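## Task

Pull the lowest drawer of the slim cabinet with three drawers fully open so it stays open without the robot holding it. Every other drawer in the room must end fully closed. No cabinet may be shifted noticeably from its spot. The robot must not tip over or finish leaning, or the attempt fails.

## Robot and tools

Robot: a Hello Robot Stretch 4 with a single arm. It has an omni-wheel base, a lift that rides up a vertical mast, a telescoping arm that reaches straight forward, a wrist with yaw, pitch and roll joints, and a two-finger gripper. It stands about 1.6 m tall. No part of the base rim is more than 0.23 m from the base origin.

Frames: the base frame sits on the floor below the base centre, with x ahead, y to the left and z up. hand_pose is given in this frame. It marks a point between the tips of the open fingers, and its axes line up with the base frame when all wrist joints are 0. Treat the printed hand position as approximate. The odometry frame is wherever the base frame was when the scene began.

execute_actions(actions, cameras): actions holds either nothing or exactly one action. An empty list just returns the current state and pictures. An action may contain:
- base: one relative move, measured from the base position in the most recent state report. Use exactly one of translate_m (metres, forward positive, -2 to 2), strafe_m (metres, sideways, left positive, -2 to 2) or rotate_rad (radians, turning in place, counter-clockwise seen from above positive, -3.2 to 3.2).
- joints: absolute targets keyed by joint name, each a single number. lift_m is 0 to 1.2 m. arm_m is extension, 0 to 0.55 m. wrist_yaw_rad runs -1.134 to 4.276: 0 points ahead, positive turns left, 3.14 is stowed, and above 3.4 the arm may get in the way. wrist_pitch_rad runs -1.117 to 4.259: 0 is level and 1.57 points down. wrist_roll_rad runs -1.117 to 4.259: 0 keeps the fingers level, and positive turns clockwise as seen from behind. gripper_m is the fingertip gap, -0.038 to 0.141 m; below 0 the tips squeeze each other. A joint counts as arrived within ±0.004 (lift, arm, gripper), ±0.02 (yaw, roll) or ±0.05 (pitch).
- pace: "slow", "default", "fast" or "max". Base top speeds are 0.1, 0.3, 0.4 and 0.6 m/s, and turning speeds are 1, 2, 3 and 4 rad/s. With the lift raised above 0.2 these are reduced, falling to 0.3 m/s and 1 rad/s at full height.
- contact_limits: {"arm_m": x}, where x runs from 0 (gentlest) to 0.75 (firmest) and defaults to 0.5. It decides how much force the arm may apply before it halts.
- end_of_arm: "enable_torque", sent as the only thing in the action. It brings back any wrist or gripper motor that has cut out.
All motions in an action start together. One action lasts at most 15 s. A joint target outside its range is clamped and the result says so. Any other bad value or unknown key rejects the entire call. A joint or base you leave out may still be driving toward an earlier target. cameras lists head_camera, head_left_camera, head_right_camera, wrist_camera or "all". Leaving it out or sending null means all, and [] means none. The pictures line gives the order of the returned images. If a result reports a stop, the remaining motion calls in that same reply are skipped.

wait(seconds 0 to 10) commands nothing new and then reports the state. zoom_image(camera, region [x0,y0,x1,y1] in pixels, at most 504x504, origin at top-left) enlarges part of that camera's latest image. read_manual gives only licence texts. finished_scene(scene) closes the scene for good once the last command has settled, and its result tells you whether it succeeded and what comes next. Finish only after the goal is stable.

Cameras: head_camera sits at the top of the mast and looks forward and down; turn the base to aim it. head_left_camera and head_right_camera are fisheyes beside it that look more steeply down and show the base and arm. wrist_camera looks along the fingers, with the fingertips near the bottom of its image.

Result lines: base_status and joint_status say how each motion ended. "done" for the base only means the wheels turned the commanded amount, slip included. off_target means it stopped short and may still be pushing. contact_stop_at_<key> means it hit something: it then holds, but a lift, arm or wheels can go slack. limit_stop_at_<name> is a built-in limit; own_body means it was about to hit itself, and tilt means the lean is over 6 degrees, which leaves the lift, arm and wheels slack until the lean goes down. torque_fault means a wrist or gripper motor has gone limp and needs enable_torque. on_its_own lists things you did not command, and its "held at" gives a target, not a measured position. lidar_m gives 12 distances in metres from the base origin, one for each 30-degree sector, counter-clockwise from straight ahead (4th is left, 7th behind, 10th right). "-" means nothing seen or closer than 0.25 m. It covers heights from about 0.15 m to the robot's height and can miss glass or thin legs. wrist_depth_mm is a 7x7 grid of depths in mm (100 to 2000), read from the top-left. base_odometry comes from wheel counts. If turned_by_wheels and turned_by_imu differ by more than about 0.1 rad, the base slipped or hit something. base_tilt is in degrees, positive when leaning forward or right, and carries a fixed offset of up to about 1.5. motor_effort is a percentage of maximum, with the peak of the last action in brackets. It is noisy and has a fixed bias, and for wheel_0 to wheel_2 positive means turning right.

Gripper: to hold something, command a gap smaller than its width. Neither the gripper_m reading nor done proves a grip; a clear change in gripper effort does. If the fingertips catch on a surface, raise the lift. Self-collision can happen when the gripper is tilted up (pitch below -0.2) and rolled. At the start, sending lift_m 0.4 with wrist_yaw_rad 0 unfolds the wrist.

Cautions: the drawer has to stay open by itself, so let go of the handle and back off before finishing. Do not shove cabinets out of place or bump other drawers open. Pull with a modest contact limit and the lift fairly low, because strong pulls with a high gripper can tip the robot. Do not drive or turn with more than 1 kg held while the arm is past 0.2. Avoid slams, drops, hard impacts and torque faults.

Each tool is called in YAML: its name, and indented under it one key for each argument.

## Session

execute_actions:
  actions: []

Scene clock: 0.00 s.
base_odometry: x=+0.000 y=+0.000 heading=+0.000 (m, m, rad; odometry frame)
turned_by_wheels: +0.000 (rad since the last result)
turned_by_imu: +0.000 (rad since the last result)
base_tilt: forward=-0.6 right=-0.7 (deg)
lidar_m: 1.98 1.32 1.29 2.17 2.00 2.23 2.04 1.89 1.44 1.81 1.91 1.95
base_status: not commanded
joint_positions: lift_m=+0.207 arm_m=+0.003 wrist_yaw_rad=+3.226 wrist_pitch_rad=+0.014 wrist_roll_rad=+0.007 gripper_m=+0.057
joint_status: not commanded
motor_effort: lift_m=+20 arm_m=-1 wrist_yaw_rad=-2 wrist_pitch_rad=-8 wrist_roll_rad=-1 gripper_m=-1 wheel_0=+0 wheel_1=+0 wheel_2=+0 (%)
hand_pose: x=-0.1214 y=+0.0628 z=+0.3814 quat_wxyz=(-0.042, -0.007, +0.003, +0.999) (m; base frame)
wrist_depth_mm: - - 130 - - - - / - - 126 - - - - / - 106 131 285 - - - / 140 135 170 - - - 1808 / 199 1756 1921 - - - 1863 / 200 1205 191 1281 193 1336 1336 / 200 809 866 - 946 854 946
pictures: head_camera, head_left_camera, head_right_camera, wrist_camera
Images, in order (width x height): head_camera 420x560, head_left_camera 420x672, head_right_camera 420x672, wrist_camera 616x392.

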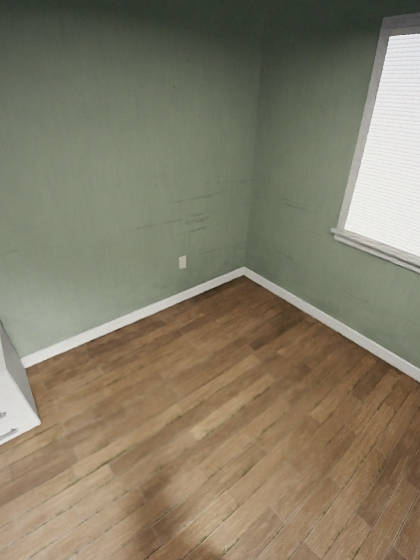

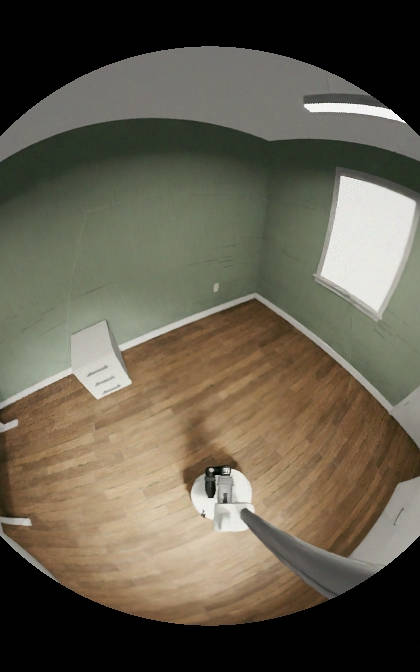

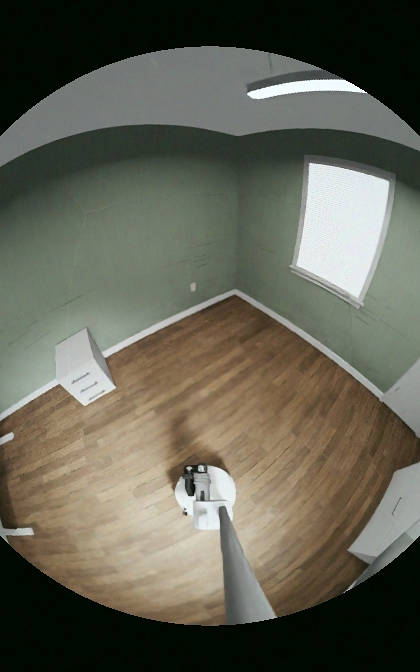

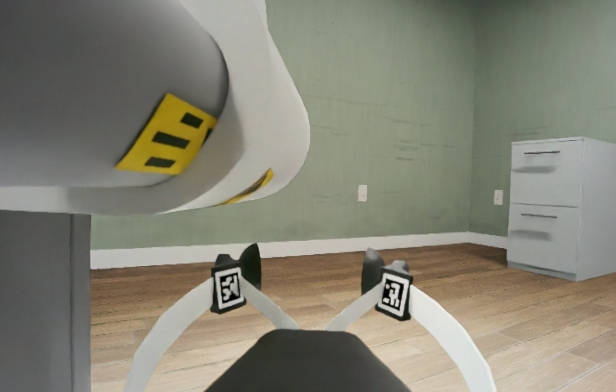

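execute_actions:
  actions:
    - {"base": {"rotate_rad": -2.2}, "joints": {"lift_m": 0.4, "wrist_yaw_rad": 0}, "pace": "fast"}

Scene clock: 2.70 s.
base_odometry: x=+0.000 y=+0.000 heading=-2.200 (m, m, rad; odometry frame)
turned_by_wheels: -2.200 (rad since the last result)
turned_by_imu: -2.223 (rad since the last result)
base_tilt: forward=-0.5 right=-0.7 (deg)
lidar_m: 1.44 1.64 1.94 1.92 2.10 1.86 1.30 2.21 2.00 2.22 2.14 1.89
base_status: done
joint_positions: lift_m=+0.400 arm_m=+0.003 wrist_yaw_rad=+0.001 wrist_pitch_rad=+0.014 wrist_roll_rad=+0.007 gripper_m=+0.057
joint_status: all done
motor_effort: lift_m=+23(26) arm_m=-1(1) wrist_yaw_rad=-3(7) wrist_pitch_rad=-7(8) wrist_roll_rad=-1(1) gripper_m=+1(1) wheel_0=+0(7) wheel_1=+0(8) wheel_2=+0(11) (%)
hand_pose: x=+0.4620 y=-0.0873 z=+0.5740 quat_wxyz=(+1.000, +0.003, +0.007, +0.000) (m; base frame)
wrist_depth_mm: 1808 - 1863 1708 1618 1464 1397 / 1863 1537 1308 1281 1576 1464 1366 / 1921 1430 1281 1229 1576 1464 1397 / - 1430 1281 1229 1618 1499 1366 / - 1430 1308 1229 1576 1499 1397 / 1661 1430 190 1255 193 1464 1397 / 1182 1138 1229 - 1308 1229 1336
pictures: head_camera, head_left_camera, head_right_camera, wrist_camera
camera_calibration (this result's frames):
wrist_camera: T_world_to_cam=[[0.0109491, -0.999258, 0.0369271, -0.114977], [-0.0459685, -0.0373933, -0.998243, 0.637786], [0.998883, 0.00923237, -0.0463439, -0.208544], [0, 0, 0, 1]] pos_world=[0.238888, -0.0891175, 0.631246]
Images, in order (width x height): head_camera 420x560, head_left_camera 420x672, head_right_camera 420x672, wrist_camera 616x392.

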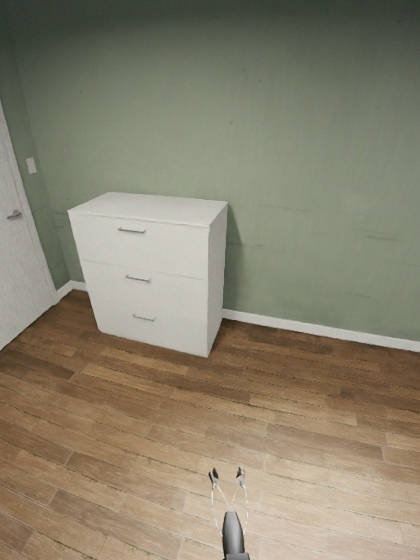

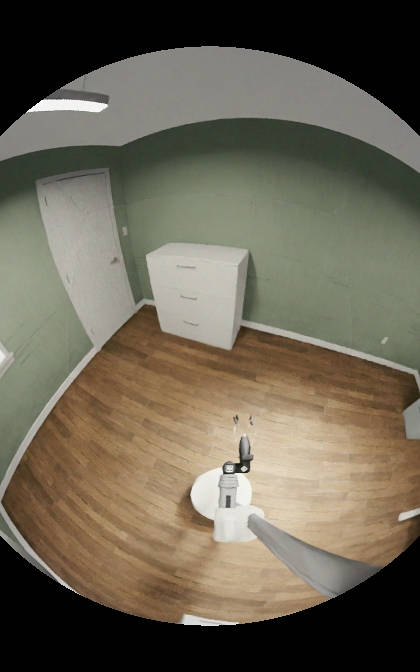

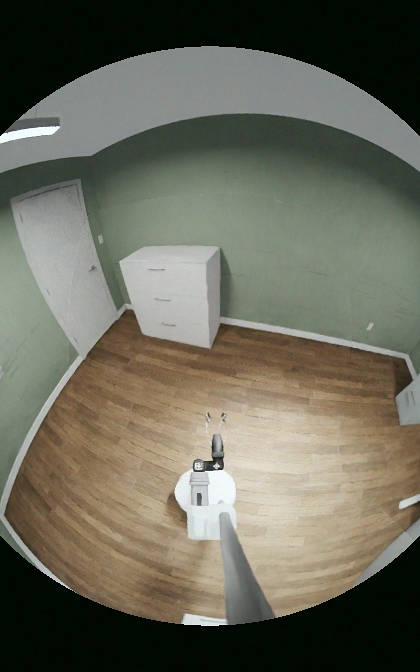

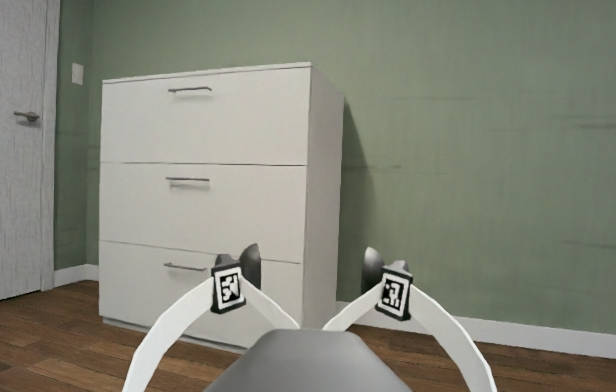

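zoom_image:
  camera: "wrist_camera"
  region: [80, 50, 380, 350]

zoom_image:
  camera: "head_camera"
  region: [50, 180, 250, 370]

Region (80, 50, 380, 350) of wrist_camera's 616x392 image, scaled by 1.680.

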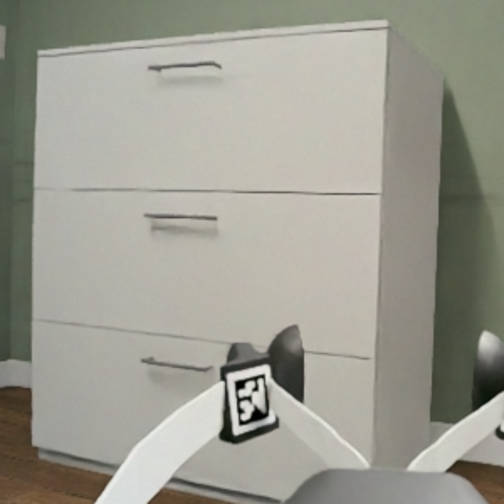

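Region (50, 180, 250, 370) of head_camera's 420x560 image, scaled by 2.520, with more detail than that image has; it fills the top 479 rows of this view, and the rest is white.

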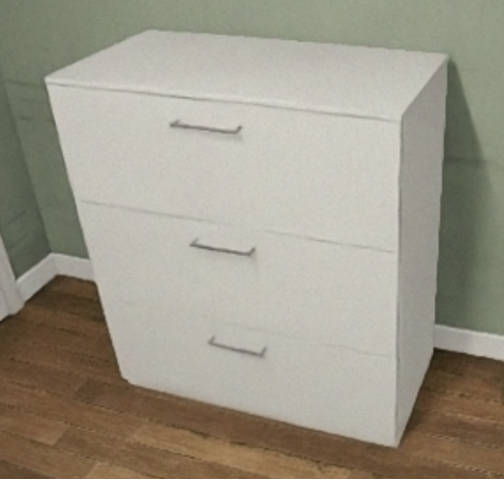

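Wide cabinet is all shut. Continue rotating.

execute_actions:
  actions:
    - {"base": {"rotate_rad": -1.6}, "pace": "fast"}

Scene clock: 5.17 s.
base_odometry: x=+0.000 y=+0.000 heading=+2.483 (m, m, rad; odometry frame)
turned_by_wheels: -1.600 (rad since the last result)
turned_by_imu: -1.617 (rad since the last result)
base_tilt: forward=-0.5 right=-0.7 (deg)
lidar_m: 2.20 2.17 1.89 1.43 1.60 1.95 1.96 2.13 1.83 1.29 2.15 2.01
base_status: done
joint_positions: lift_m=+0.400 arm_m=+0.003 wrist_yaw_rad=+0.000 wrist_pitch_rad=+0.014 wrist_roll_rad=+0.007 gripper_m=+0.057
joint_status: not commanded
motor_effort: lift_m=+23(23) arm_m=-1(1) wrist_yaw_rad=-2(3) wrist_pitch_rad=-8(7) wrist_roll_rad=-1(1) gripper_m=+0(2) wheel_0=-1(7) wheel_1=-2(10) wheel_2=-2(7) (%)
hand_pose: x=+0.4619 y=-0.0874 z=+0.5740 quat_wxyz=(+1.000, +0.003, +0.007, +0.000) (m; base frame)
wrist_depth_mm: 1863 - - - - - - / 1921 - - - - - - / 1921 - - - - 1808 1708 / - - - - - - - / - - - - - - - / 1618 1661 191 1808 193 1921 1921 / 1205 1160 1255 - 1336 1205 1336
pictures: head_camera, head_left_camera, head_right_camera, wrist_camera
camera_calibration (this result's frames):
wrist_camera: T_world_to_cam=[[0.0103921, -0.999264, 0.0369277, -0.114882], [-0.0459894, -0.0373682, -0.998243, 0.637807], [0.998888, 0.00867558, -0.0463439, -0.208552], [0, 0, 0, 1]] pos_world=[0.238846, -0.0891539, 0.631263]
Images, in order (width x height): head_camera 420x560, head_left_camera 420x672, head_right_camera 420x672, wrist_camera 616x392.

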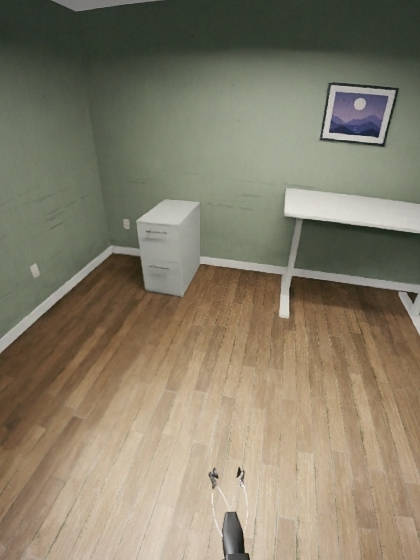

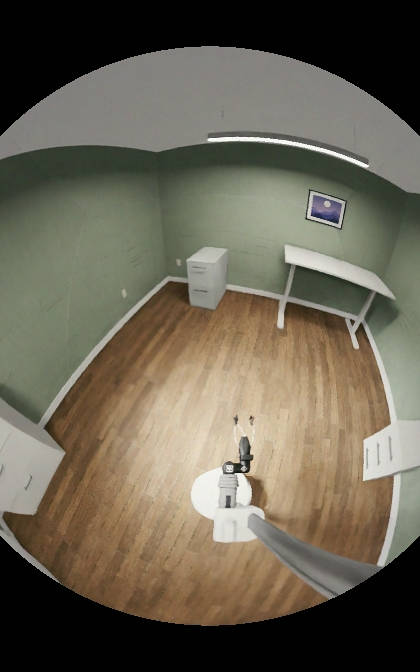

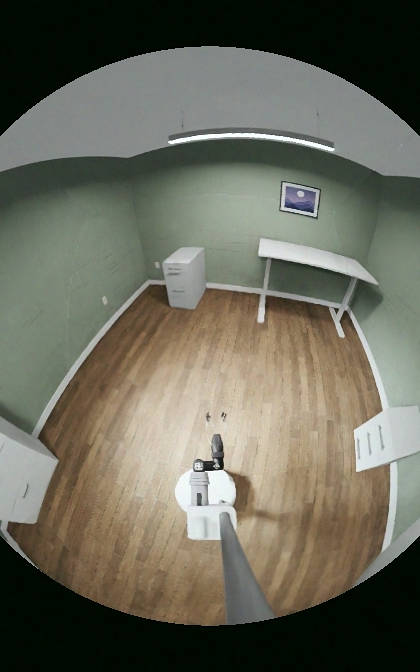

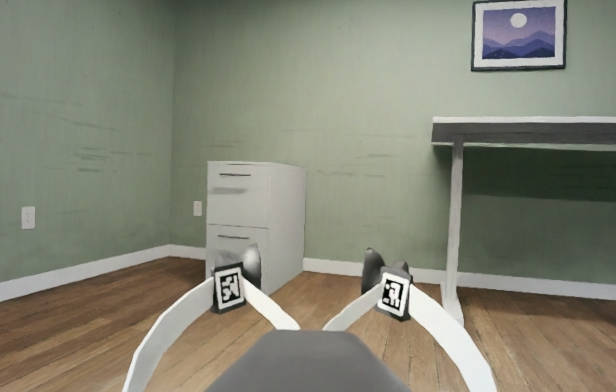

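zoom_image:
  camera: "head_camera"
  region: [110, 190, 230, 310]

Region (110, 190, 230, 310) of head_camera's 420x560 image, scaled by 4.200, with more detail than that image has.

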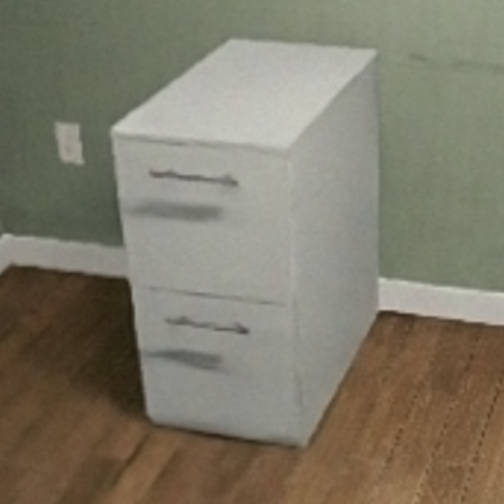

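execute_actions:
  actions:
    - {"base": {"rotate_rad": -1.85}, "joints": {"lift_m": 0.15, "wrist_roll_rad": 1.57, "gripper_m": 0.1}, "pace": "fast"}

Scene clock: 7.67 s.
base_odometry: x=+0.000 y=+0.000 heading=+0.633 (m, m, rad; odometry frame)
turned_by_wheels: -1.850 (rad since the last result)
turned_by_imu: -1.870 (rad since the last result)
base_tilt: forward=-0.5 right=-0.7 (deg)
lidar_m: 1.31 1.30 2.08 1.99 2.24 1.99 1.56 1.45 2.03 1.90 2.00 1.93
base_status: done
joint_positions: lift_m=+0.150 arm_m=+0.003 wrist_yaw_rad=+0.000 wrist_pitch_rad=+0.014 wrist_roll_rad=+1.569 gripper_m=+0.100
joint_status: all done
motor_effort: lift_m=+16(22) arm_m=+0(1) wrist_yaw_rad=-1(2) wrist_pitch_rad=-8(8) wrist_roll_rad=+1(8) gripper_m=+3(1) wheel_0=+0(7) wheel_1=-1(11) wheel_2=+0(6) (%)
hand_pose: x=+0.4619 y=-0.0874 z=+0.3246 quat_wxyz=(+0.708, +0.707, +0.005, -0.005) (m; base frame)
wrist_depth_mm: 1576 1618 1576 1618 1499 699 477 / 1537 1576 1576 1661 1464 699 477 / 1576 1576 1576 1618 1430 699 477 / 1618 1618 1618 1618 1397 683 469 / 1576 1576 1576 1618 1336 668 466 / 1576 1618 1060 1118 991 580 459 / 1618 1618 1618 - 1025 569 455
pictures: head_camera, head_left_camera, head_right_camera, wrist_camera
camera_calibration (this result's frames):
wrist_camera: T_world_to_cam=[[-0.00380034, -0.0451135, -0.998975, 0.320554], [-0.0328749, 0.998448, -0.0449646, 0.163899], [0.999452, 0.0326703, -0.00527754, -0.231614], [0, 0, 0, 1]] pos_world=[0.238093, -0.141617, 0.326373]
Images, in order (width x height): head_camera 420x560, head_left_camera 420x672, head_right_camera 420x672, wrist_camera 616x392.

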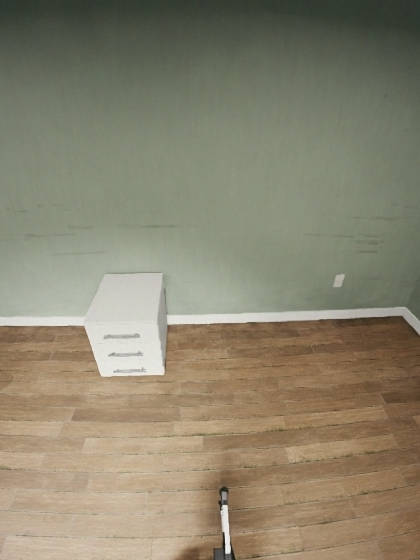

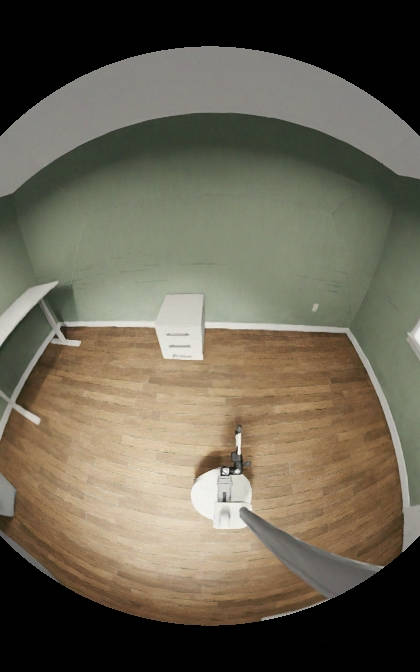

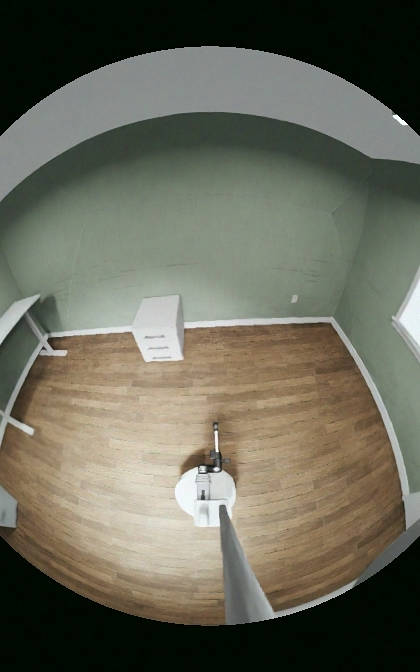

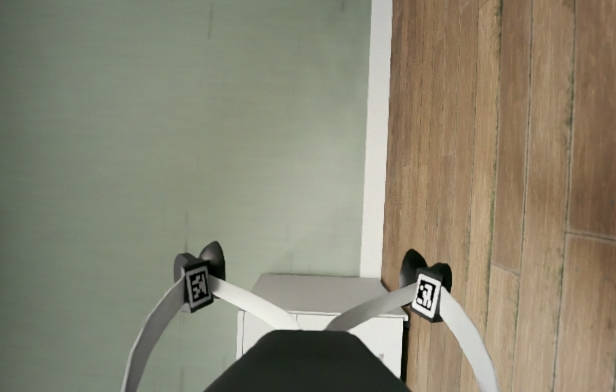

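zoom_image:
  camera: "head_camera"
  region: [70, 265, 190, 385]

Region (70, 265, 190, 385) of head_camera's 420x560 image, scaled by 4.200, with more detail than that image has.

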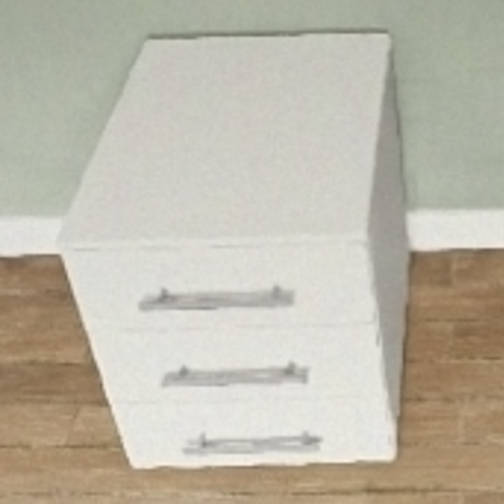

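execute_actions:
  actions:
    - {"base": {"strafe_m": 0.555}, "joints": {"arm_m": 0.4, "wrist_roll_rad": 0.0}, "pace": "fast"}
  cameras: ["head_camera", "wrist_camera"]

Scene clock: 11.43 s.
base_odometry: x=-0.328 y=+0.448 heading=+0.633 (m, m, rad; odometry frame)
turned_by_wheels: +0.000 (rad since the last result)
turned_by_imu: -0.001 (rad since the last result)
base_tilt: forward=-0.5 right=-0.7 (deg)
lidar_m: 1.24 1.91 1.52 1.45 1.72 2.00 1.90 1.68 1.95 2.47 2.54 1.90
base_status: done
joint_positions: lift_m=+0.150 arm_m=+0.399 wrist_yaw_rad=+0.000 wrist_pitch_rad=+0.014 wrist_roll_rad=+0.001 gripper_m=+0.100
joint_status: all done
motor_effort: lift_m=+17(17) arm_m=+6(6) wrist_yaw_rad=-1(0) wrist_pitch_rad=-7(7) wrist_roll_rad=-3(10) gripper_m=+1(3) wheel_0=+0(11) wheel_1=-1(13) wheel_2=+0(4) (%)
hand_pose: x=+0.8583 y=-0.0874 z=+0.3245 quat_wxyz=(+1.000, +0.000, +0.007, +0.000) (m; base frame)
wrist_depth_mm: 1182 1182 1182 1205 1182 1182 1205 / 1205 1182 1182 1182 1182 1182 1205 / 1205 1205 647 647 647 1205 1182 / 1205 1229 647 647 654 1229 1205 / 1205 1205 647 654 661 1205 1205 / 991 991 654 654 654 1042 1182 / 715 707 654 - 668 759 809
pictures: head_camera, wrist_camera
camera_calibration (this result's frames):
wrist_camera: T_world_to_cam=[[0.0106804, -0.999015, 0.0430767, -0.11195], [-0.0458893, -0.0435234, -0.997998, 0.40631], [0.998889, 0.00868226, -0.046309, -0.616056], [0, 0, 0, 1]] pos_world=[0.635213, -0.0888069, 0.38179]
Images, in order (width x height): head_camera 420x560, wrist_camera 616x392.

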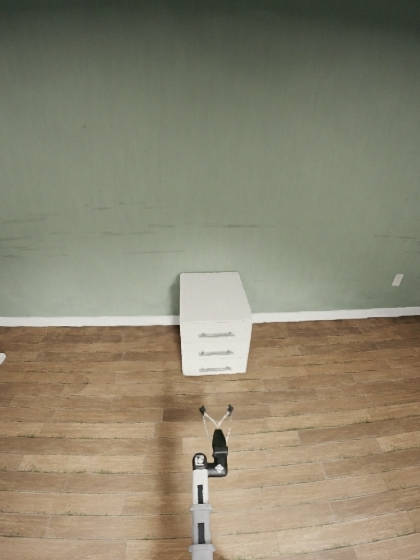

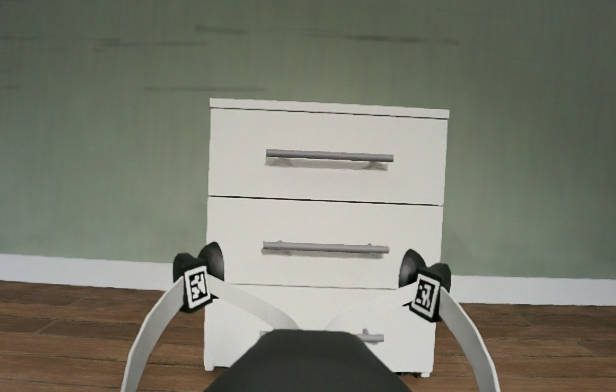

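execute_actions:
  actions:
    - {"base": {"translate_m": 0.25}, "joints": {"lift_m": 0.0, "wrist_pitch_rad": 0.28, "wrist_roll_rad": 1.57, "gripper_m": 0.08}}
  cameras: ["head_camera", "wrist_camera"]

Scene clock: 15.20 s.
base_odometry: x=-0.127 y=+0.595 heading=+0.633 (m, m, rad; odometry frame)
turned_by_wheels: +0.000 (rad since the last result)
turned_by_imu: -0.001 (rad since the last result)
base_tilt: forward=-0.5 right=-0.7 (deg)
lidar_m: 0.99 1.65 1.47 1.45 1.84 2.26 2.14 1.89 2.30 2.45 2.30 1.07
base_status: done
joint_positions: lift_m=+0.000 arm_m=+0.399 wrist_yaw_rad=+0.000 wrist_pitch_rad=+0.282 wrist_roll_rad=+1.569 gripper_m=+0.080
joint_status: all done
motor_effort: lift_m=+16(16) arm_m=+6(6) wrist_yaw_rad=-1(2) wrist_pitch_rad=-7(3) wrist_roll_rad=+1(4) gripper_m=+2(4) wheel_0=+1(5) wheel_1=+0(4) wheel_2=+3(10) (%)
hand_pose: x=+0.8469 y=-0.0874 z=+0.0983 quat_wxyz=(+0.701, +0.700, +0.099, -0.099) (m; base frame)
wrist_depth_mm: 349 370 399 462 332 222 179 / 349 373 394 421 329 221 178 / 349 370 392 418 325 221 178 / 347 373 392 421 322 219 177 / 349 373 382 421 300 217 176 / 351 368 368 415 198 205 174 / 353 368 392 - 283 195 172
pictures: head_camera, wrist_camera
camera_calibration (this result's frames):
wrist_camera: T_world_to_cam=[[-0.268387, -0.0451679, -0.962252, 0.316464], [-0.0437992, 0.998439, -0.0346503, 0.174569], [0.962315, 0.0328461, -0.269946, -0.560109], [0, 0, 0, 1]] pos_world=[0.631582, -0.141605, 0.159368]
Images, in order (width x height): head_camera 420x560, wrist_camera 616x392.

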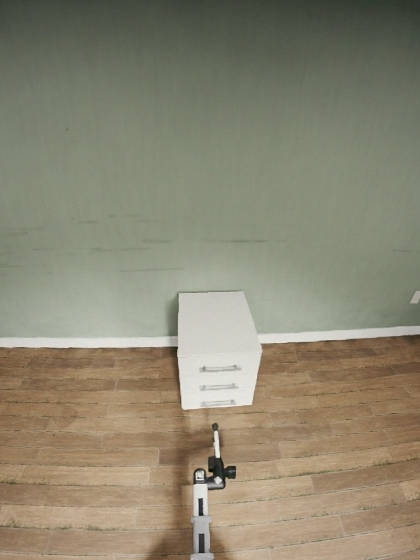

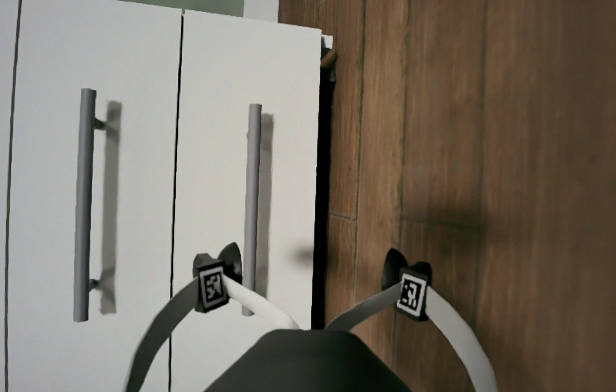

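execute_actions:
  actions:
    - {"base": {"strafe_m": -0.025}, "joints": {"lift_m": 0.013, "arm_m": 0.5, "gripper_m": 0.06}}
  cameras: ["wrist_camera"]

Scene clock: 17.93 s.
base_odometry: x=-0.112 y=+0.575 heading=+0.633 (m, m, rad; odometry frame)
turned_by_wheels: +0.000 (rad since the last result)
turned_by_imu: -0.001 (rad since the last result)
base_tilt: forward=-0.5 right=-0.7 (deg)
lidar_m: 0.98 1.65 1.52 1.48 1.87 2.24 2.15 1.85 2.32 2.43 2.30 1.06
base_status: done
joint_positions: lift_m=+0.013 arm_m=+0.499 wrist_yaw_rad=+0.000 wrist_pitch_rad=+0.282 wrist_roll_rad=+1.570 gripper_m=+0.060
joint_status: all done
motor_effort: lift_m=+24(24) arm_m=+6(9) wrist_yaw_rad=-1(3) wrist_pitch_rad=-6(8) wrist_roll_rad=+1(1) gripper_m=+0(2) wheel_0=-2(8) wheel_1=+2(6) wheel_2=+1(2) (%)
hand_pose: x=+0.9469 y=-0.0874 z=+0.1106 quat_wxyz=(+0.701, +0.700, +0.099, -0.099) (m; base frame)
wrist_depth_mm: 265 279 297 317 334 238 192 / 265 281 297 317 332 238 191 / 263 282 301 319 329 237 191 / 264 282 298 319 329 236 190 / 262 282 294 319 304 234 189 / 262 279 193 317 193 223 187 / 260 277 297 - 304 209 185
pictures: wrist_camera
camera_calibration (this result's frames):
wrist_camera: T_world_to_cam=[[-0.268417, -0.0450864, -0.962247, 0.355117], [-0.0436061, 0.998449, -0.0346188, 0.179238], [0.962315, 0.0326675, -0.269967, -0.652999], [0, 0, 0, 1]] pos_world=[0.731526, -0.141617, 0.171627]
Images, in order (width x height): wrist_camera 616x392.

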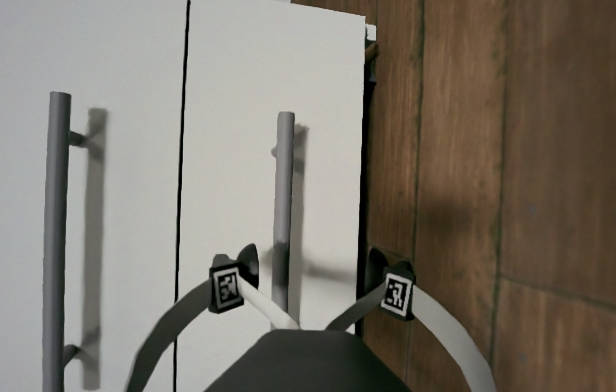

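execute_actions:
  actions:
    - {"joints": {"lift_m": 0.019, "arm_m": 0.55}, "contact_limits": {"arm_m": 0.2}}
  cameras: ["wrist_camera"]

Scene clock: 19.40 s.
base_odometry: x=-0.112 y=+0.575 heading=+0.633 (m, m, rad; odometry frame)
turned_by_wheels: +0.000 (rad since the last result)
turned_by_imu: -0.001 (rad since the last result)
base_tilt: forward=-0.5 right=-0.7 (deg)
lidar_m: 0.98 1.64 1.54 1.47 1.87 2.25 2.15 1.88 2.31 2.44 2.28 1.06
base_status: not commanded
joint_positions: lift_m=+0.019 arm_m=+0.549 wrist_yaw_rad=+0.000 wrist_pitch_rad=+0.282 wrist_roll_rad=+1.570 gripper_m=+0.060
joint_status: all done
motor_effort: lift_m=+24(24) arm_m=+7(10) wrist_yaw_rad=-1(1) wrist_pitch_rad=-7(7) wrist_roll_rad=+1(1) gripper_m=-1(2) wheel_0=-1(2) wheel_1=+2(2) wheel_2=+1(1) (%)
contact_limits: arm_m 0.2
hand_pose: x=+0.9969 y=-0.0874 z=+0.1166 quat_wxyz=(+0.701, +0.700, +0.099, -0.099) (m; base frame)
wrist_depth_mm: 222 235 249 266 283 247 198 / 222 236 249 265 303 246 198 / 218 235 250 262 303 245 198 / 209 236 253 264 298 244 196 / 211 236 249 264 283 241 195 / 224 234 192 231 193 229 193 / 223 232 249 - 304 216 191
pictures: wrist_camera
camera_calibration (this result's frames):
wrist_camera: T_world_to_cam=[[-0.268417, -0.0450823, -0.962247, 0.374304], [-0.0435913, 0.998449, -0.0346187, 0.181614], [0.962316, 0.0326533, -0.269966, -0.699469], [0, 0, 0, 1]] pos_world=[0.781496, -0.141618, 0.177627]
Images, in order (width x height): wrist_camera 616x392.

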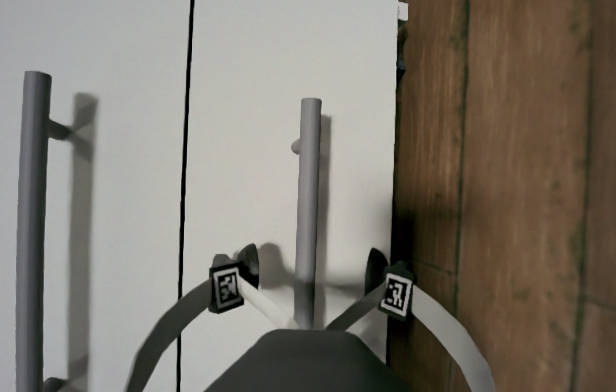

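execute_actions:
  actions:
    - {"base": {"translate_m": 0.006}, "joints": {"gripper_m": -0.025}}
  cameras: ["wrist_camera"]

Scene clock: 21.27 s.
base_odometry: x=-0.107 y=+0.579 heading=+0.633 (m, m, rad; odometry frame)
turned_by_wheels: +0.000 (rad since the last result)
turned_by_imu: -0.001 (rad since the last result)
base_tilt: forward=-0.5 right=-0.7 (deg)
lidar_m: 0.98 1.64 1.53 1.48 1.87 2.26 2.16 1.89 2.35 2.43 2.27 1.07
base_status: done
joint_positions: lift_m=+0.019 arm_m=+0.549 wrist_yaw_rad=+0.001 wrist_pitch_rad=+0.281 wrist_roll_rad=+1.570 gripper_m=-0.025
joint_status: all done
motor_effort: lift_m=+24(24) arm_m=+4(6) wrist_yaw_rad=-5(6) wrist_pitch_rad=-3(7) wrist_roll_rad=+1(1) gripper_m=-17(22) wheel_0=+0(2) wheel_1=+0(6) wheel_2=+0(4) (%)
hand_pose: x=+0.9975 y=-0.0871 z=+0.1170 quat_wxyz=(+0.701, +0.700, +0.099, -0.098) (m; base frame)
wrist_depth_mm: 216 229 237 254 271 248 199 / 216 229 238 252 271 247 199 / 213 230 239 250 271 246 198 / 217 229 241 250 271 244 196 / 218 230 239 220 272 242 196 / 218 228 178 205 179 229 194 / 217 226 237 - 306 209 192
pictures: wrist_camera
camera_calibration (this result's frames):
wrist_camera: T_world_to_cam=[[-0.267126, -0.0454319, -0.96259, 0.373573], [-0.0448562, 0.998392, -0.0346737, 0.182554], [0.962617, 0.0339159, -0.268735, -0.700305], [0, 0, 0, 1]] pos_world=[0.782105, -0.141537, 0.177731]
Images, in order (width x height): wrist_camera 616x392.

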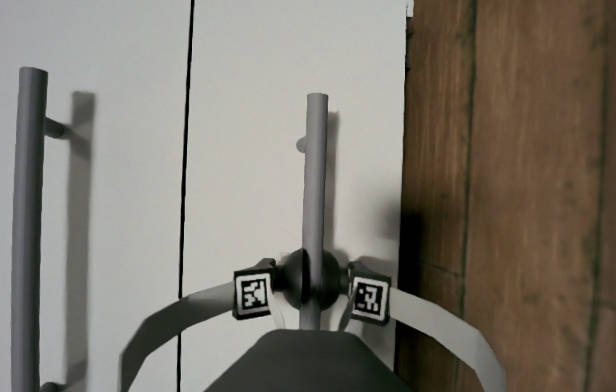

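execute_actions:
  actions:
    - {"joints": {"arm_m": 0.3}, "contact_limits": {"arm_m": 0.35}, "pace": "slow"}
  cameras: ["head_camera", "wrist_camera"]

Scene clock: 25.37 s.
base_odometry: x=-0.107 y=+0.579 heading=+0.632 (m, m, rad; odometry frame)
turned_by_wheels: -0.001 (rad since the last result)
turned_by_imu: -0.003 (rad since the last result)
base_tilt: forward=-0.5 right=-0.7 (deg)
lidar_m: 0.76 1.65 1.54 1.46 1.87 2.27 2.15 1.89 2.33 2.43 2.28 0.82
base_status: not commanded
joint_positions: lift_m=+0.019 arm_m=+0.301 wrist_yaw_rad=-0.007 wrist_pitch_rad=+0.282 wrist_roll_rad=+1.570 gripper_m=-0.025
joint_status: all done
on_its_own: wrist_yaw_rad is at rest, and its effort (+18) is outside its rest range (-13 to +13)
motor_effort: lift_m=+24(24) arm_m=-7(11) wrist_yaw_rad=+18(19) wrist_pitch_rad=-7(6) wrist_roll_rad=+0(1) gripper_m=-16(18) wheel_0=-5(4) wheel_1=-3(2) wheel_2=-4(4) (%)
contact_limits: arm_m 0.35
hand_pose: x=+0.7486 y=-0.0893 z=+0.1167 quat_wxyz=(+0.700, +0.700, +0.097, -0.102) (m; base frame)
wrist_depth_mm: 917 960 242 255 273 249 200 / 433 459 241 253 272 247 200 / 430 452 241 250 272 247 198 / 433 452 241 250 272 244 198 / 433 455 239 217 271 243 196 / 430 445 179 216 181 229 194 / 430 449 236 - 306 209 192
pictures: head_camera, wrist_camera
camera_calibration (this result's frames):
wrist_camera: T_world_to_cam=[[-0.268398, -0.0432459, -0.962337, 0.307866], [-0.0367461, 0.998724, -0.0346325, 0.167591], [0.962607, 0.0260668, -0.269645, -0.461354], [0, 0, 0, 1]] pos_world=[0.532891, -0.142037, 0.177673]
Images, in order (width x height): head_camera 420x560, wrist_camera 616x392.

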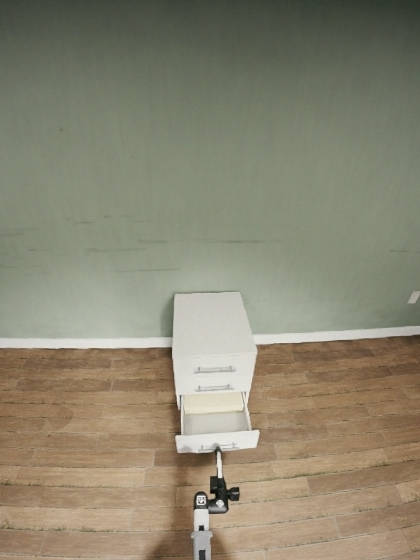

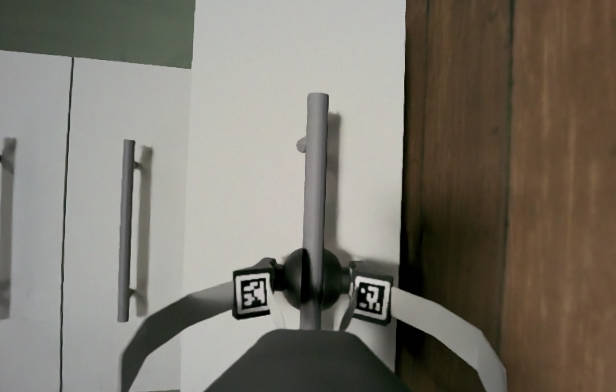

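execute_actions:
  actions:
    - {"joints": {"arm_m": 0.14, "wrist_yaw_rad": -0.03}, "contact_limits": {"arm_m": 0.2}, "pace": "slow"}
  cameras: ["head_camera", "wrist_camera"]

Scene clock: 28.77 s.
base_odometry: x=-0.107 y=+0.579 heading=+0.633 (m, m, rad; odometry frame)
turned_by_wheels: +0.001 (rad since the last result)
turned_by_imu: +0.000 (rad since the last result)
base_tilt: forward=-0.5 right=-0.7 (deg)
lidar_m: 0.63 1.66 1.53 1.47 1.86 2.27 2.14 1.89 2.33 2.44 2.27 0.68
base_status: not commanded
joint_positions: lift_m=+0.019 arm_m=+0.141 wrist_yaw_rad=-0.030 wrist_pitch_rad=+0.282 wrist_roll_rad=+1.570 gripper_m=-0.025
joint_status: all done
motor_effort: lift_m=+23(24) arm_m=-6(11) wrist_yaw_rad=-2(16) wrist_pitch_rad=-7(8) wrist_roll_rad=+1(1) gripper_m=-11(20) wheel_0=+0(4) wheel_1=-1(2) wheel_2=-1(4) (%)
contact_limits: arm_m 0.2
hand_pose: x=+0.5864 y=-0.0956 z=+0.1167 quat_wxyz=(+0.699, +0.701, +0.089, -0.110) (m; base frame)
wrist_depth_mm: 1042 1138 310 329 349 249 200 / 1042 1098 310 325 345 249 200 / 564 597 306 324 343 247 200 / 564 591 306 322 340 246 198 / 564 591 304 282 334 244 196 / 559 597 178 198 181 231 195 / 809 1078 300 - 317 209 193
pictures: head_camera, wrist_camera
camera_calibration (this result's frames):
wrist_camera: T_world_to_cam=[[-0.269551, -0.0371007, -0.962271, 0.265299], [-0.0139466, 0.999303, -0.0346217, 0.154594], [0.962885, 0.00408807, -0.269881, -0.307308], [0, 0, 0, 1]] pos_world=[0.36957, -0.143387, 0.177706]
Images, in order (width x height): head_camera 420x560, wrist_camera 616x392.

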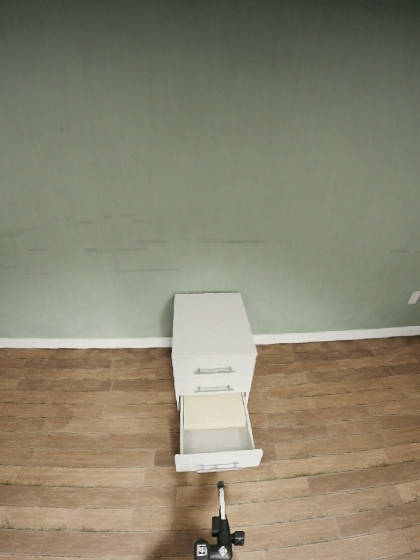

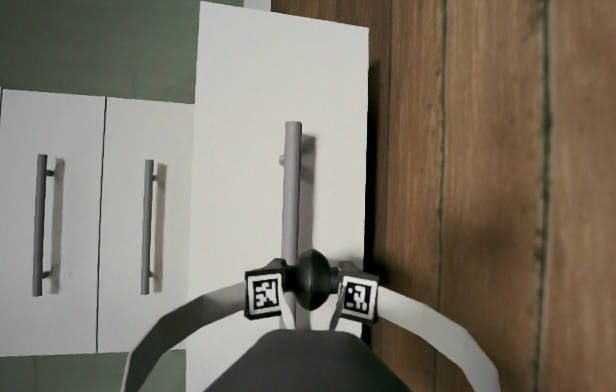

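zoom_image:
  camera: "head_camera"
  region: [150, 340, 290, 500]

Region (150, 340, 290, 500) of head_camera's 420x560 image, scaled by 3.150, with more detail than that image has; it fills the left 441 columns of this view, and the rest is white.

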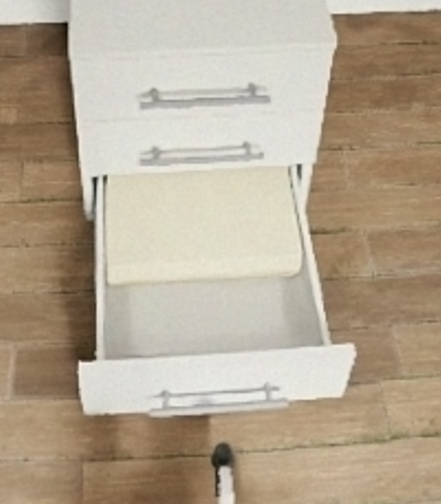

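execute_actions:
  actions:
    - {"joints": {"lift_m": 0.34, "wrist_pitch_rad": 0.6, "wrist_roll_rad": 0.0, "wrist_yaw_rad": 0.0, "gripper_m": 0.0}, "pace": "fast"}
  cameras: []

execute_actions:
  actions:
    - {"joints": {"arm_m": 0.53, "wrist_pitch_rad": 1.4}, "pace": "fast"}
  cameras: ["head_camera", "wrist_camera"]

Scene clock: 33.13 s.
base_odometry: x=-0.107 y=+0.579 heading=+0.633 (m, m, rad; odometry frame)
turned_by_wheels: +0.000 (rad since the last result)
turned_by_imu: -0.002 (rad since the last result)
base_tilt: forward=-0.4 right=-0.7 (deg)
lidar_m: 0.64 1.65 1.52 1.47 1.86 2.24 2.14 1.89 2.32 2.42 2.28 0.69
base_status: not commanded
joint_positions: lift_m=+0.340 arm_m=+0.141 wrist_yaw_rad=+0.000 wrist_pitch_rad=+0.602 wrist_roll_rad=+0.001 gripper_m=+0.000
joint_status: all done
motor_effort: lift_m=+24(26) arm_m=-6(6) wrist_yaw_rad=-1(3) wrist_pitch_rad=-6(5) wrist_roll_rad=-2(6) gripper_m=-5(11) wheel_0=+0(1) wheel_1=-1(1) wheel_2=-1(1) (%)
hand_pose: x=+0.5498 y=-0.0875 z=+0.3546 quat_wxyz=(+0.955, +0.000, +0.296, +0.000) (m; base frame)
wrist_depth_mm: 1118 1098 580 585 580 1078 1078 / 1205 1205 647 634 634 1205 1160 / 1098 1078 750 699 691 1160 1182 / 854 878 683 654 691 917 917 / 715 723 627 640 640 741 750 / 609 591 180 190 181 597 634 / 535 521 508 - 508 530 559
pictures: none
No camera images: the call's "cameras" was empty. Leave "cameras" out to get every camera's image.

Scene clock: 35.03 s.
base_odometry: x=-0.107 y=+0.579 heading=+0.633 (m, m, rad; odometry frame)
turned_by_wheels: +0.000 (rad since the last result)
turned_by_imu: -0.001 (rad since the last result)
base_tilt: forward=-0.5 right=-0.7 (deg)
lidar_m: 0.63 1.64 1.53 1.46 1.86 2.27 2.15 1.88 2.33 2.44 2.26 0.69
base_status: not commanded
joint_positions: lift_m=+0.340 arm_m=+0.529 wrist_yaw_rad=+0.000 wrist_pitch_rad=+1.400 wrist_roll_rad=+0.000 gripper_m=+0.000
joint_status: all done
motor_effort: lift_m=+24(24) arm_m=+6(4) wrist_yaw_rad=-1(1) wrist_pitch_rad=-2(3) wrist_roll_rad=-1(2) gripper_m=-6(4) wheel_0=+0(0) wheel_1=-1(1) wheel_2=-1(1) (%)
hand_pose: x=+0.7488 y=-0.0874 z=+0.2336 quat_wxyz=(+0.765, +0.000, +0.644, +0.000) (m; base frame)
wrist_depth_mm: 500 355 351 351 351 349 496 / 488 345 342 342 343 342 488 / 473 375 410 404 397 353 477 / 462 373 404 402 402 379 459 / 455 373 392 392 392 373 452 / 445 332 180 190 181 347 439 / 433 255 254 - 254 254 263
pictures: head_camera, wrist_camera
camera_calibration (this result's frames):
wrist_camera: T_world_to_cam=[[0.0448114, -0.998993, -0.00237991, -0.121838], [-0.989497, -0.0440575, -0.137678, 0.816038], [0.137435, 0.00852448, -0.990474, 0.354691], [0, 0, 0, 1]] pos_world=[0.76418, -0.0887867, 0.463373]
Images, in order (width x height): head_camera 420x560, wrist_camera 616x392.

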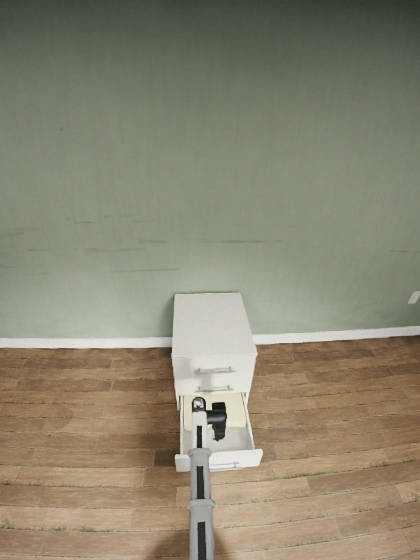

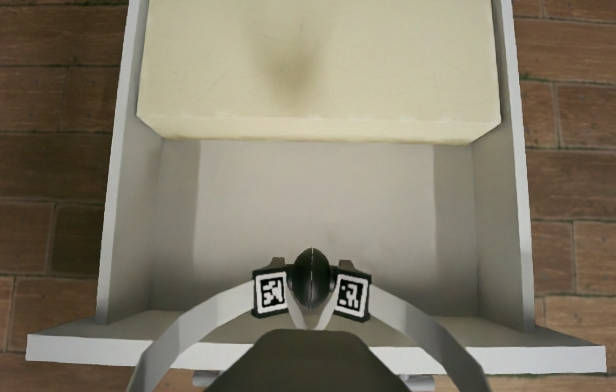

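execute_actions:
  actions:
    - {"joints": {"lift_m": 0.26}, "pace": "fast"}
  cameras: []

execute_actions:
  actions:
    - {"joints": {"arm_m": 0.485}, "contact_limits": {"arm_m": 0.05}, "pace": "slow"}
  cameras: ["head_camera", "wrist_camera"]

Scene clock: 36.50 s.
base_odometry: x=-0.107 y=+0.579 heading=+0.633 (m, m, rad; odometry frame)
turned_by_wheels: +0.000 (rad since the last result)
turned_by_imu: -0.001 (rad since the last result)
base_tilt: forward=-0.5 right=-0.7 (deg)
lidar_m: 0.65 1.65 1.53 1.47 1.86 2.27 2.15 1.90 2.33 2.44 2.26 0.69
base_status: not commanded
joint_positions: lift_m=+0.260 arm_m=+0.529 wrist_yaw_rad=+0.000 wrist_pitch_rad=+1.400 wrist_roll_rad=+0.000 gripper_m=+0.000
joint_status: all done
motor_effort: lift_m=+16(22) arm_m=+6(7) wrist_yaw_rad=-2(2) wrist_pitch_rad=-2(2) wrist_roll_rad=-2(1) gripper_m=-5(3) wheel_0=-1(0) wheel_1=-1(1) wheel_2=-1(1) (%)
hand_pose: x=+0.7487 y=-0.0874 z=+0.1542 quat_wxyz=(+0.765, +0.000, +0.644, +0.000) (m; base frame)
wrist_depth_mm: 410 265 265 265 265 264 263 / 399 272 271 268 265 260 260 / 329 327 330 329 329 325 267 / 266 320 324 322 322 322 267 / 259 314 315 315 315 314 266 / 245 306 181 190 181 307 264 / 205 187 207 - 216 196 237
pictures: none
No camera images: the call's "cameras" was empty. Leave "cameras" out to get every camera's image.

Scene clock: 38.17 s.
base_odometry: x=-0.107 y=+0.579 heading=+0.633 (m, m, rad; odometry frame)
turned_by_wheels: +0.000 (rad since the last result)
turned_by_imu: +0.000 (rad since the last result)
base_tilt: forward=-0.5 right=-0.7 (deg)
lidar_m: 0.63 1.62 1.53 1.46 1.86 2.24 2.16 1.89 2.35 2.45 2.26 0.70
base_status: not commanded
joint_positions: lift_m=+0.260 arm_m=+0.487 wrist_yaw_rad=+0.006 wrist_pitch_rad=+1.388 wrist_roll_rad=-0.001 gripper_m=+0.000
joint_status: all done
on_its_own: wrist_yaw_rad is at rest, and its effort (-18) is outside its rest range (-13 to +13); wrist_pitch_rad is at rest, and its effort (+33) is outside its rest range (-23 to +23)
motor_effort: lift_m=+16(16) arm_m=-10(14) wrist_yaw_rad=-18(19) wrist_pitch_rad=+33(44) wrist_roll_rad=+1(1) gripper_m=-5(2) wheel_0=-1(0) wheel_1=-1(1) wheel_2=+4(4) (%)
contact_limits: arm_m 0.05
hand_pose: x=+0.7106 y=-0.0871 z=+0.1548 quat_wxyz=(+0.769, -0.002, +0.640, +0.002) (m; base frame)
wrist_depth_mm: 421 271 273 273 272 271 268 / 407 310 340 338 330 322 278 / 397 330 334 334 334 334 271 / 324 322 327 325 325 324 270 / 256 314 319 319 317 319 267 / 185 189 180 184 181 230 233 / 362 355 245 - 182 181 355
pictures: head_camera, wrist_camera
camera_calibration (this result's frames):
wrist_camera: T_world_to_cam=[[0.0510016, -0.998697, -0.00169467, -0.12451], [-0.987465, -0.0501741, -0.149648, 0.767299], [0.149368, 0.00930572, -0.988738, 0.273247], [0, 0, 0, 1]] pos_world=[0.723217, -0.0883916, 0.384783]
Images, in order (width x height): head_camera 420x560, wrist_camera 616x392.

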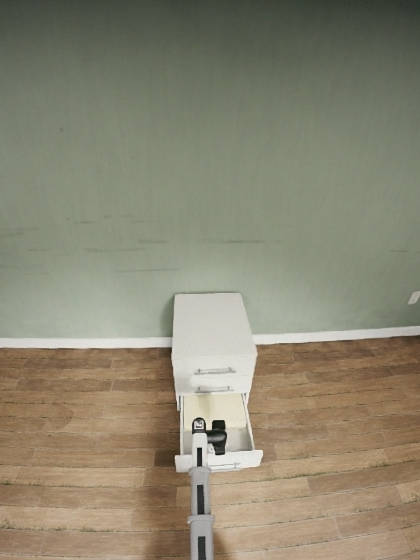

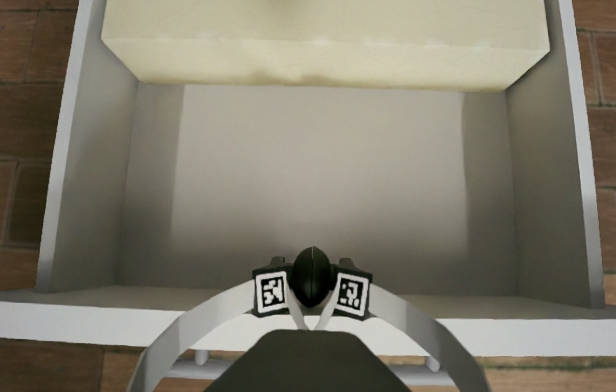

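execute_actions:
  actions:
    - {"joints": {"arm_m": 0.478}, "contact_limits": {"arm_m": 0.05}, "pace": "slow"}
  cameras: ["head_camera", "wrist_camera"]

Scene clock: 39.60 s.
base_odometry: x=-0.107 y=+0.579 heading=+0.633 (m, m, rad; odometry frame)
turned_by_wheels: +0.000 (rad since the last result)
turned_by_imu: +0.000 (rad since the last result)
base_tilt: forward=-0.5 right=-0.7 (deg)
lidar_m: 0.63 1.64 1.54 1.48 1.88 2.27 2.15 1.89 2.33 2.44 2.28 0.68
base_status: not commanded
joint_positions: lift_m=+0.260 arm_m=+0.484 wrist_yaw_rad=+0.006 wrist_pitch_rad=+1.386 wrist_roll_rad=-0.001 gripper_m=+0.000
joint_status: arm_m contact_stop (moved -0.002 of -0.009)
on_its_own: arm_m is slack since a contact_stop (your +0.478 is given up); wrist_yaw_rad is at rest, and its effort (-19) is outside its rest range (-13 to +13); wrist_pitch_rad is at rest, and its effort (+39) is outside its rest range (-23 to +23)
motor_effort: lift_m=+16(16) arm_m=+0(11) wrist_yaw_rad=-19(21) wrist_pitch_rad=+39(49) wrist_roll_rad=+1(1) gripper_m=-5(7) wheel_0=+0(0) wheel_1=-1(1) wheel_2=+5(5) (%)
contact_limits: arm_m 0.05
hand_pose: x=+0.7089 y=-0.0871 z=+0.1549 quat_wxyz=(+0.769, -0.002, +0.639, +0.003) (m; base frame)
wrist_depth_mm: 418 272 273 272 274 272 268 / 410 310 340 338 330 322 279 / 394 330 334 336 334 334 272 / 324 322 325 327 325 325 270 / 256 317 319 319 319 317 268 / 185 187 180 185 181 231 235 / 362 357 245 - 182 181 357
pictures: head_camera, wrist_camera
camera_calibration (this result's frames):
wrist_camera: T_world_to_cam=[[0.0516927, -0.998662, -0.00160273, -0.124883], [-0.987126, -0.0508522, -0.151648, 0.765629], [0.151364, 0.00942119, -0.988433, 0.272155], [0, 0, 0, 1]] pos_world=[0.721033, -0.0883457, 0.384913]
Images, in order (width x height): head_camera 420x560, wrist_camera 616x392.

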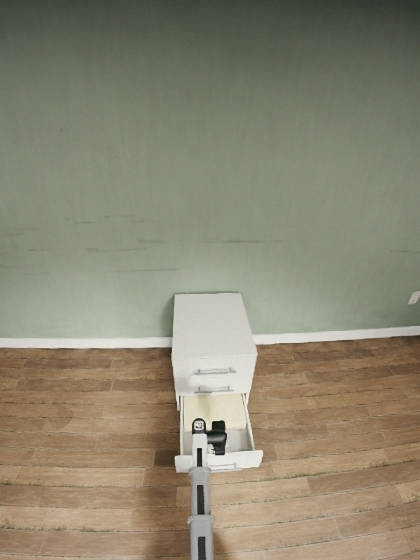

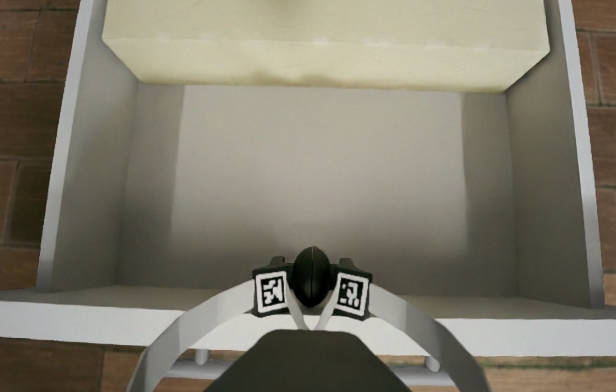

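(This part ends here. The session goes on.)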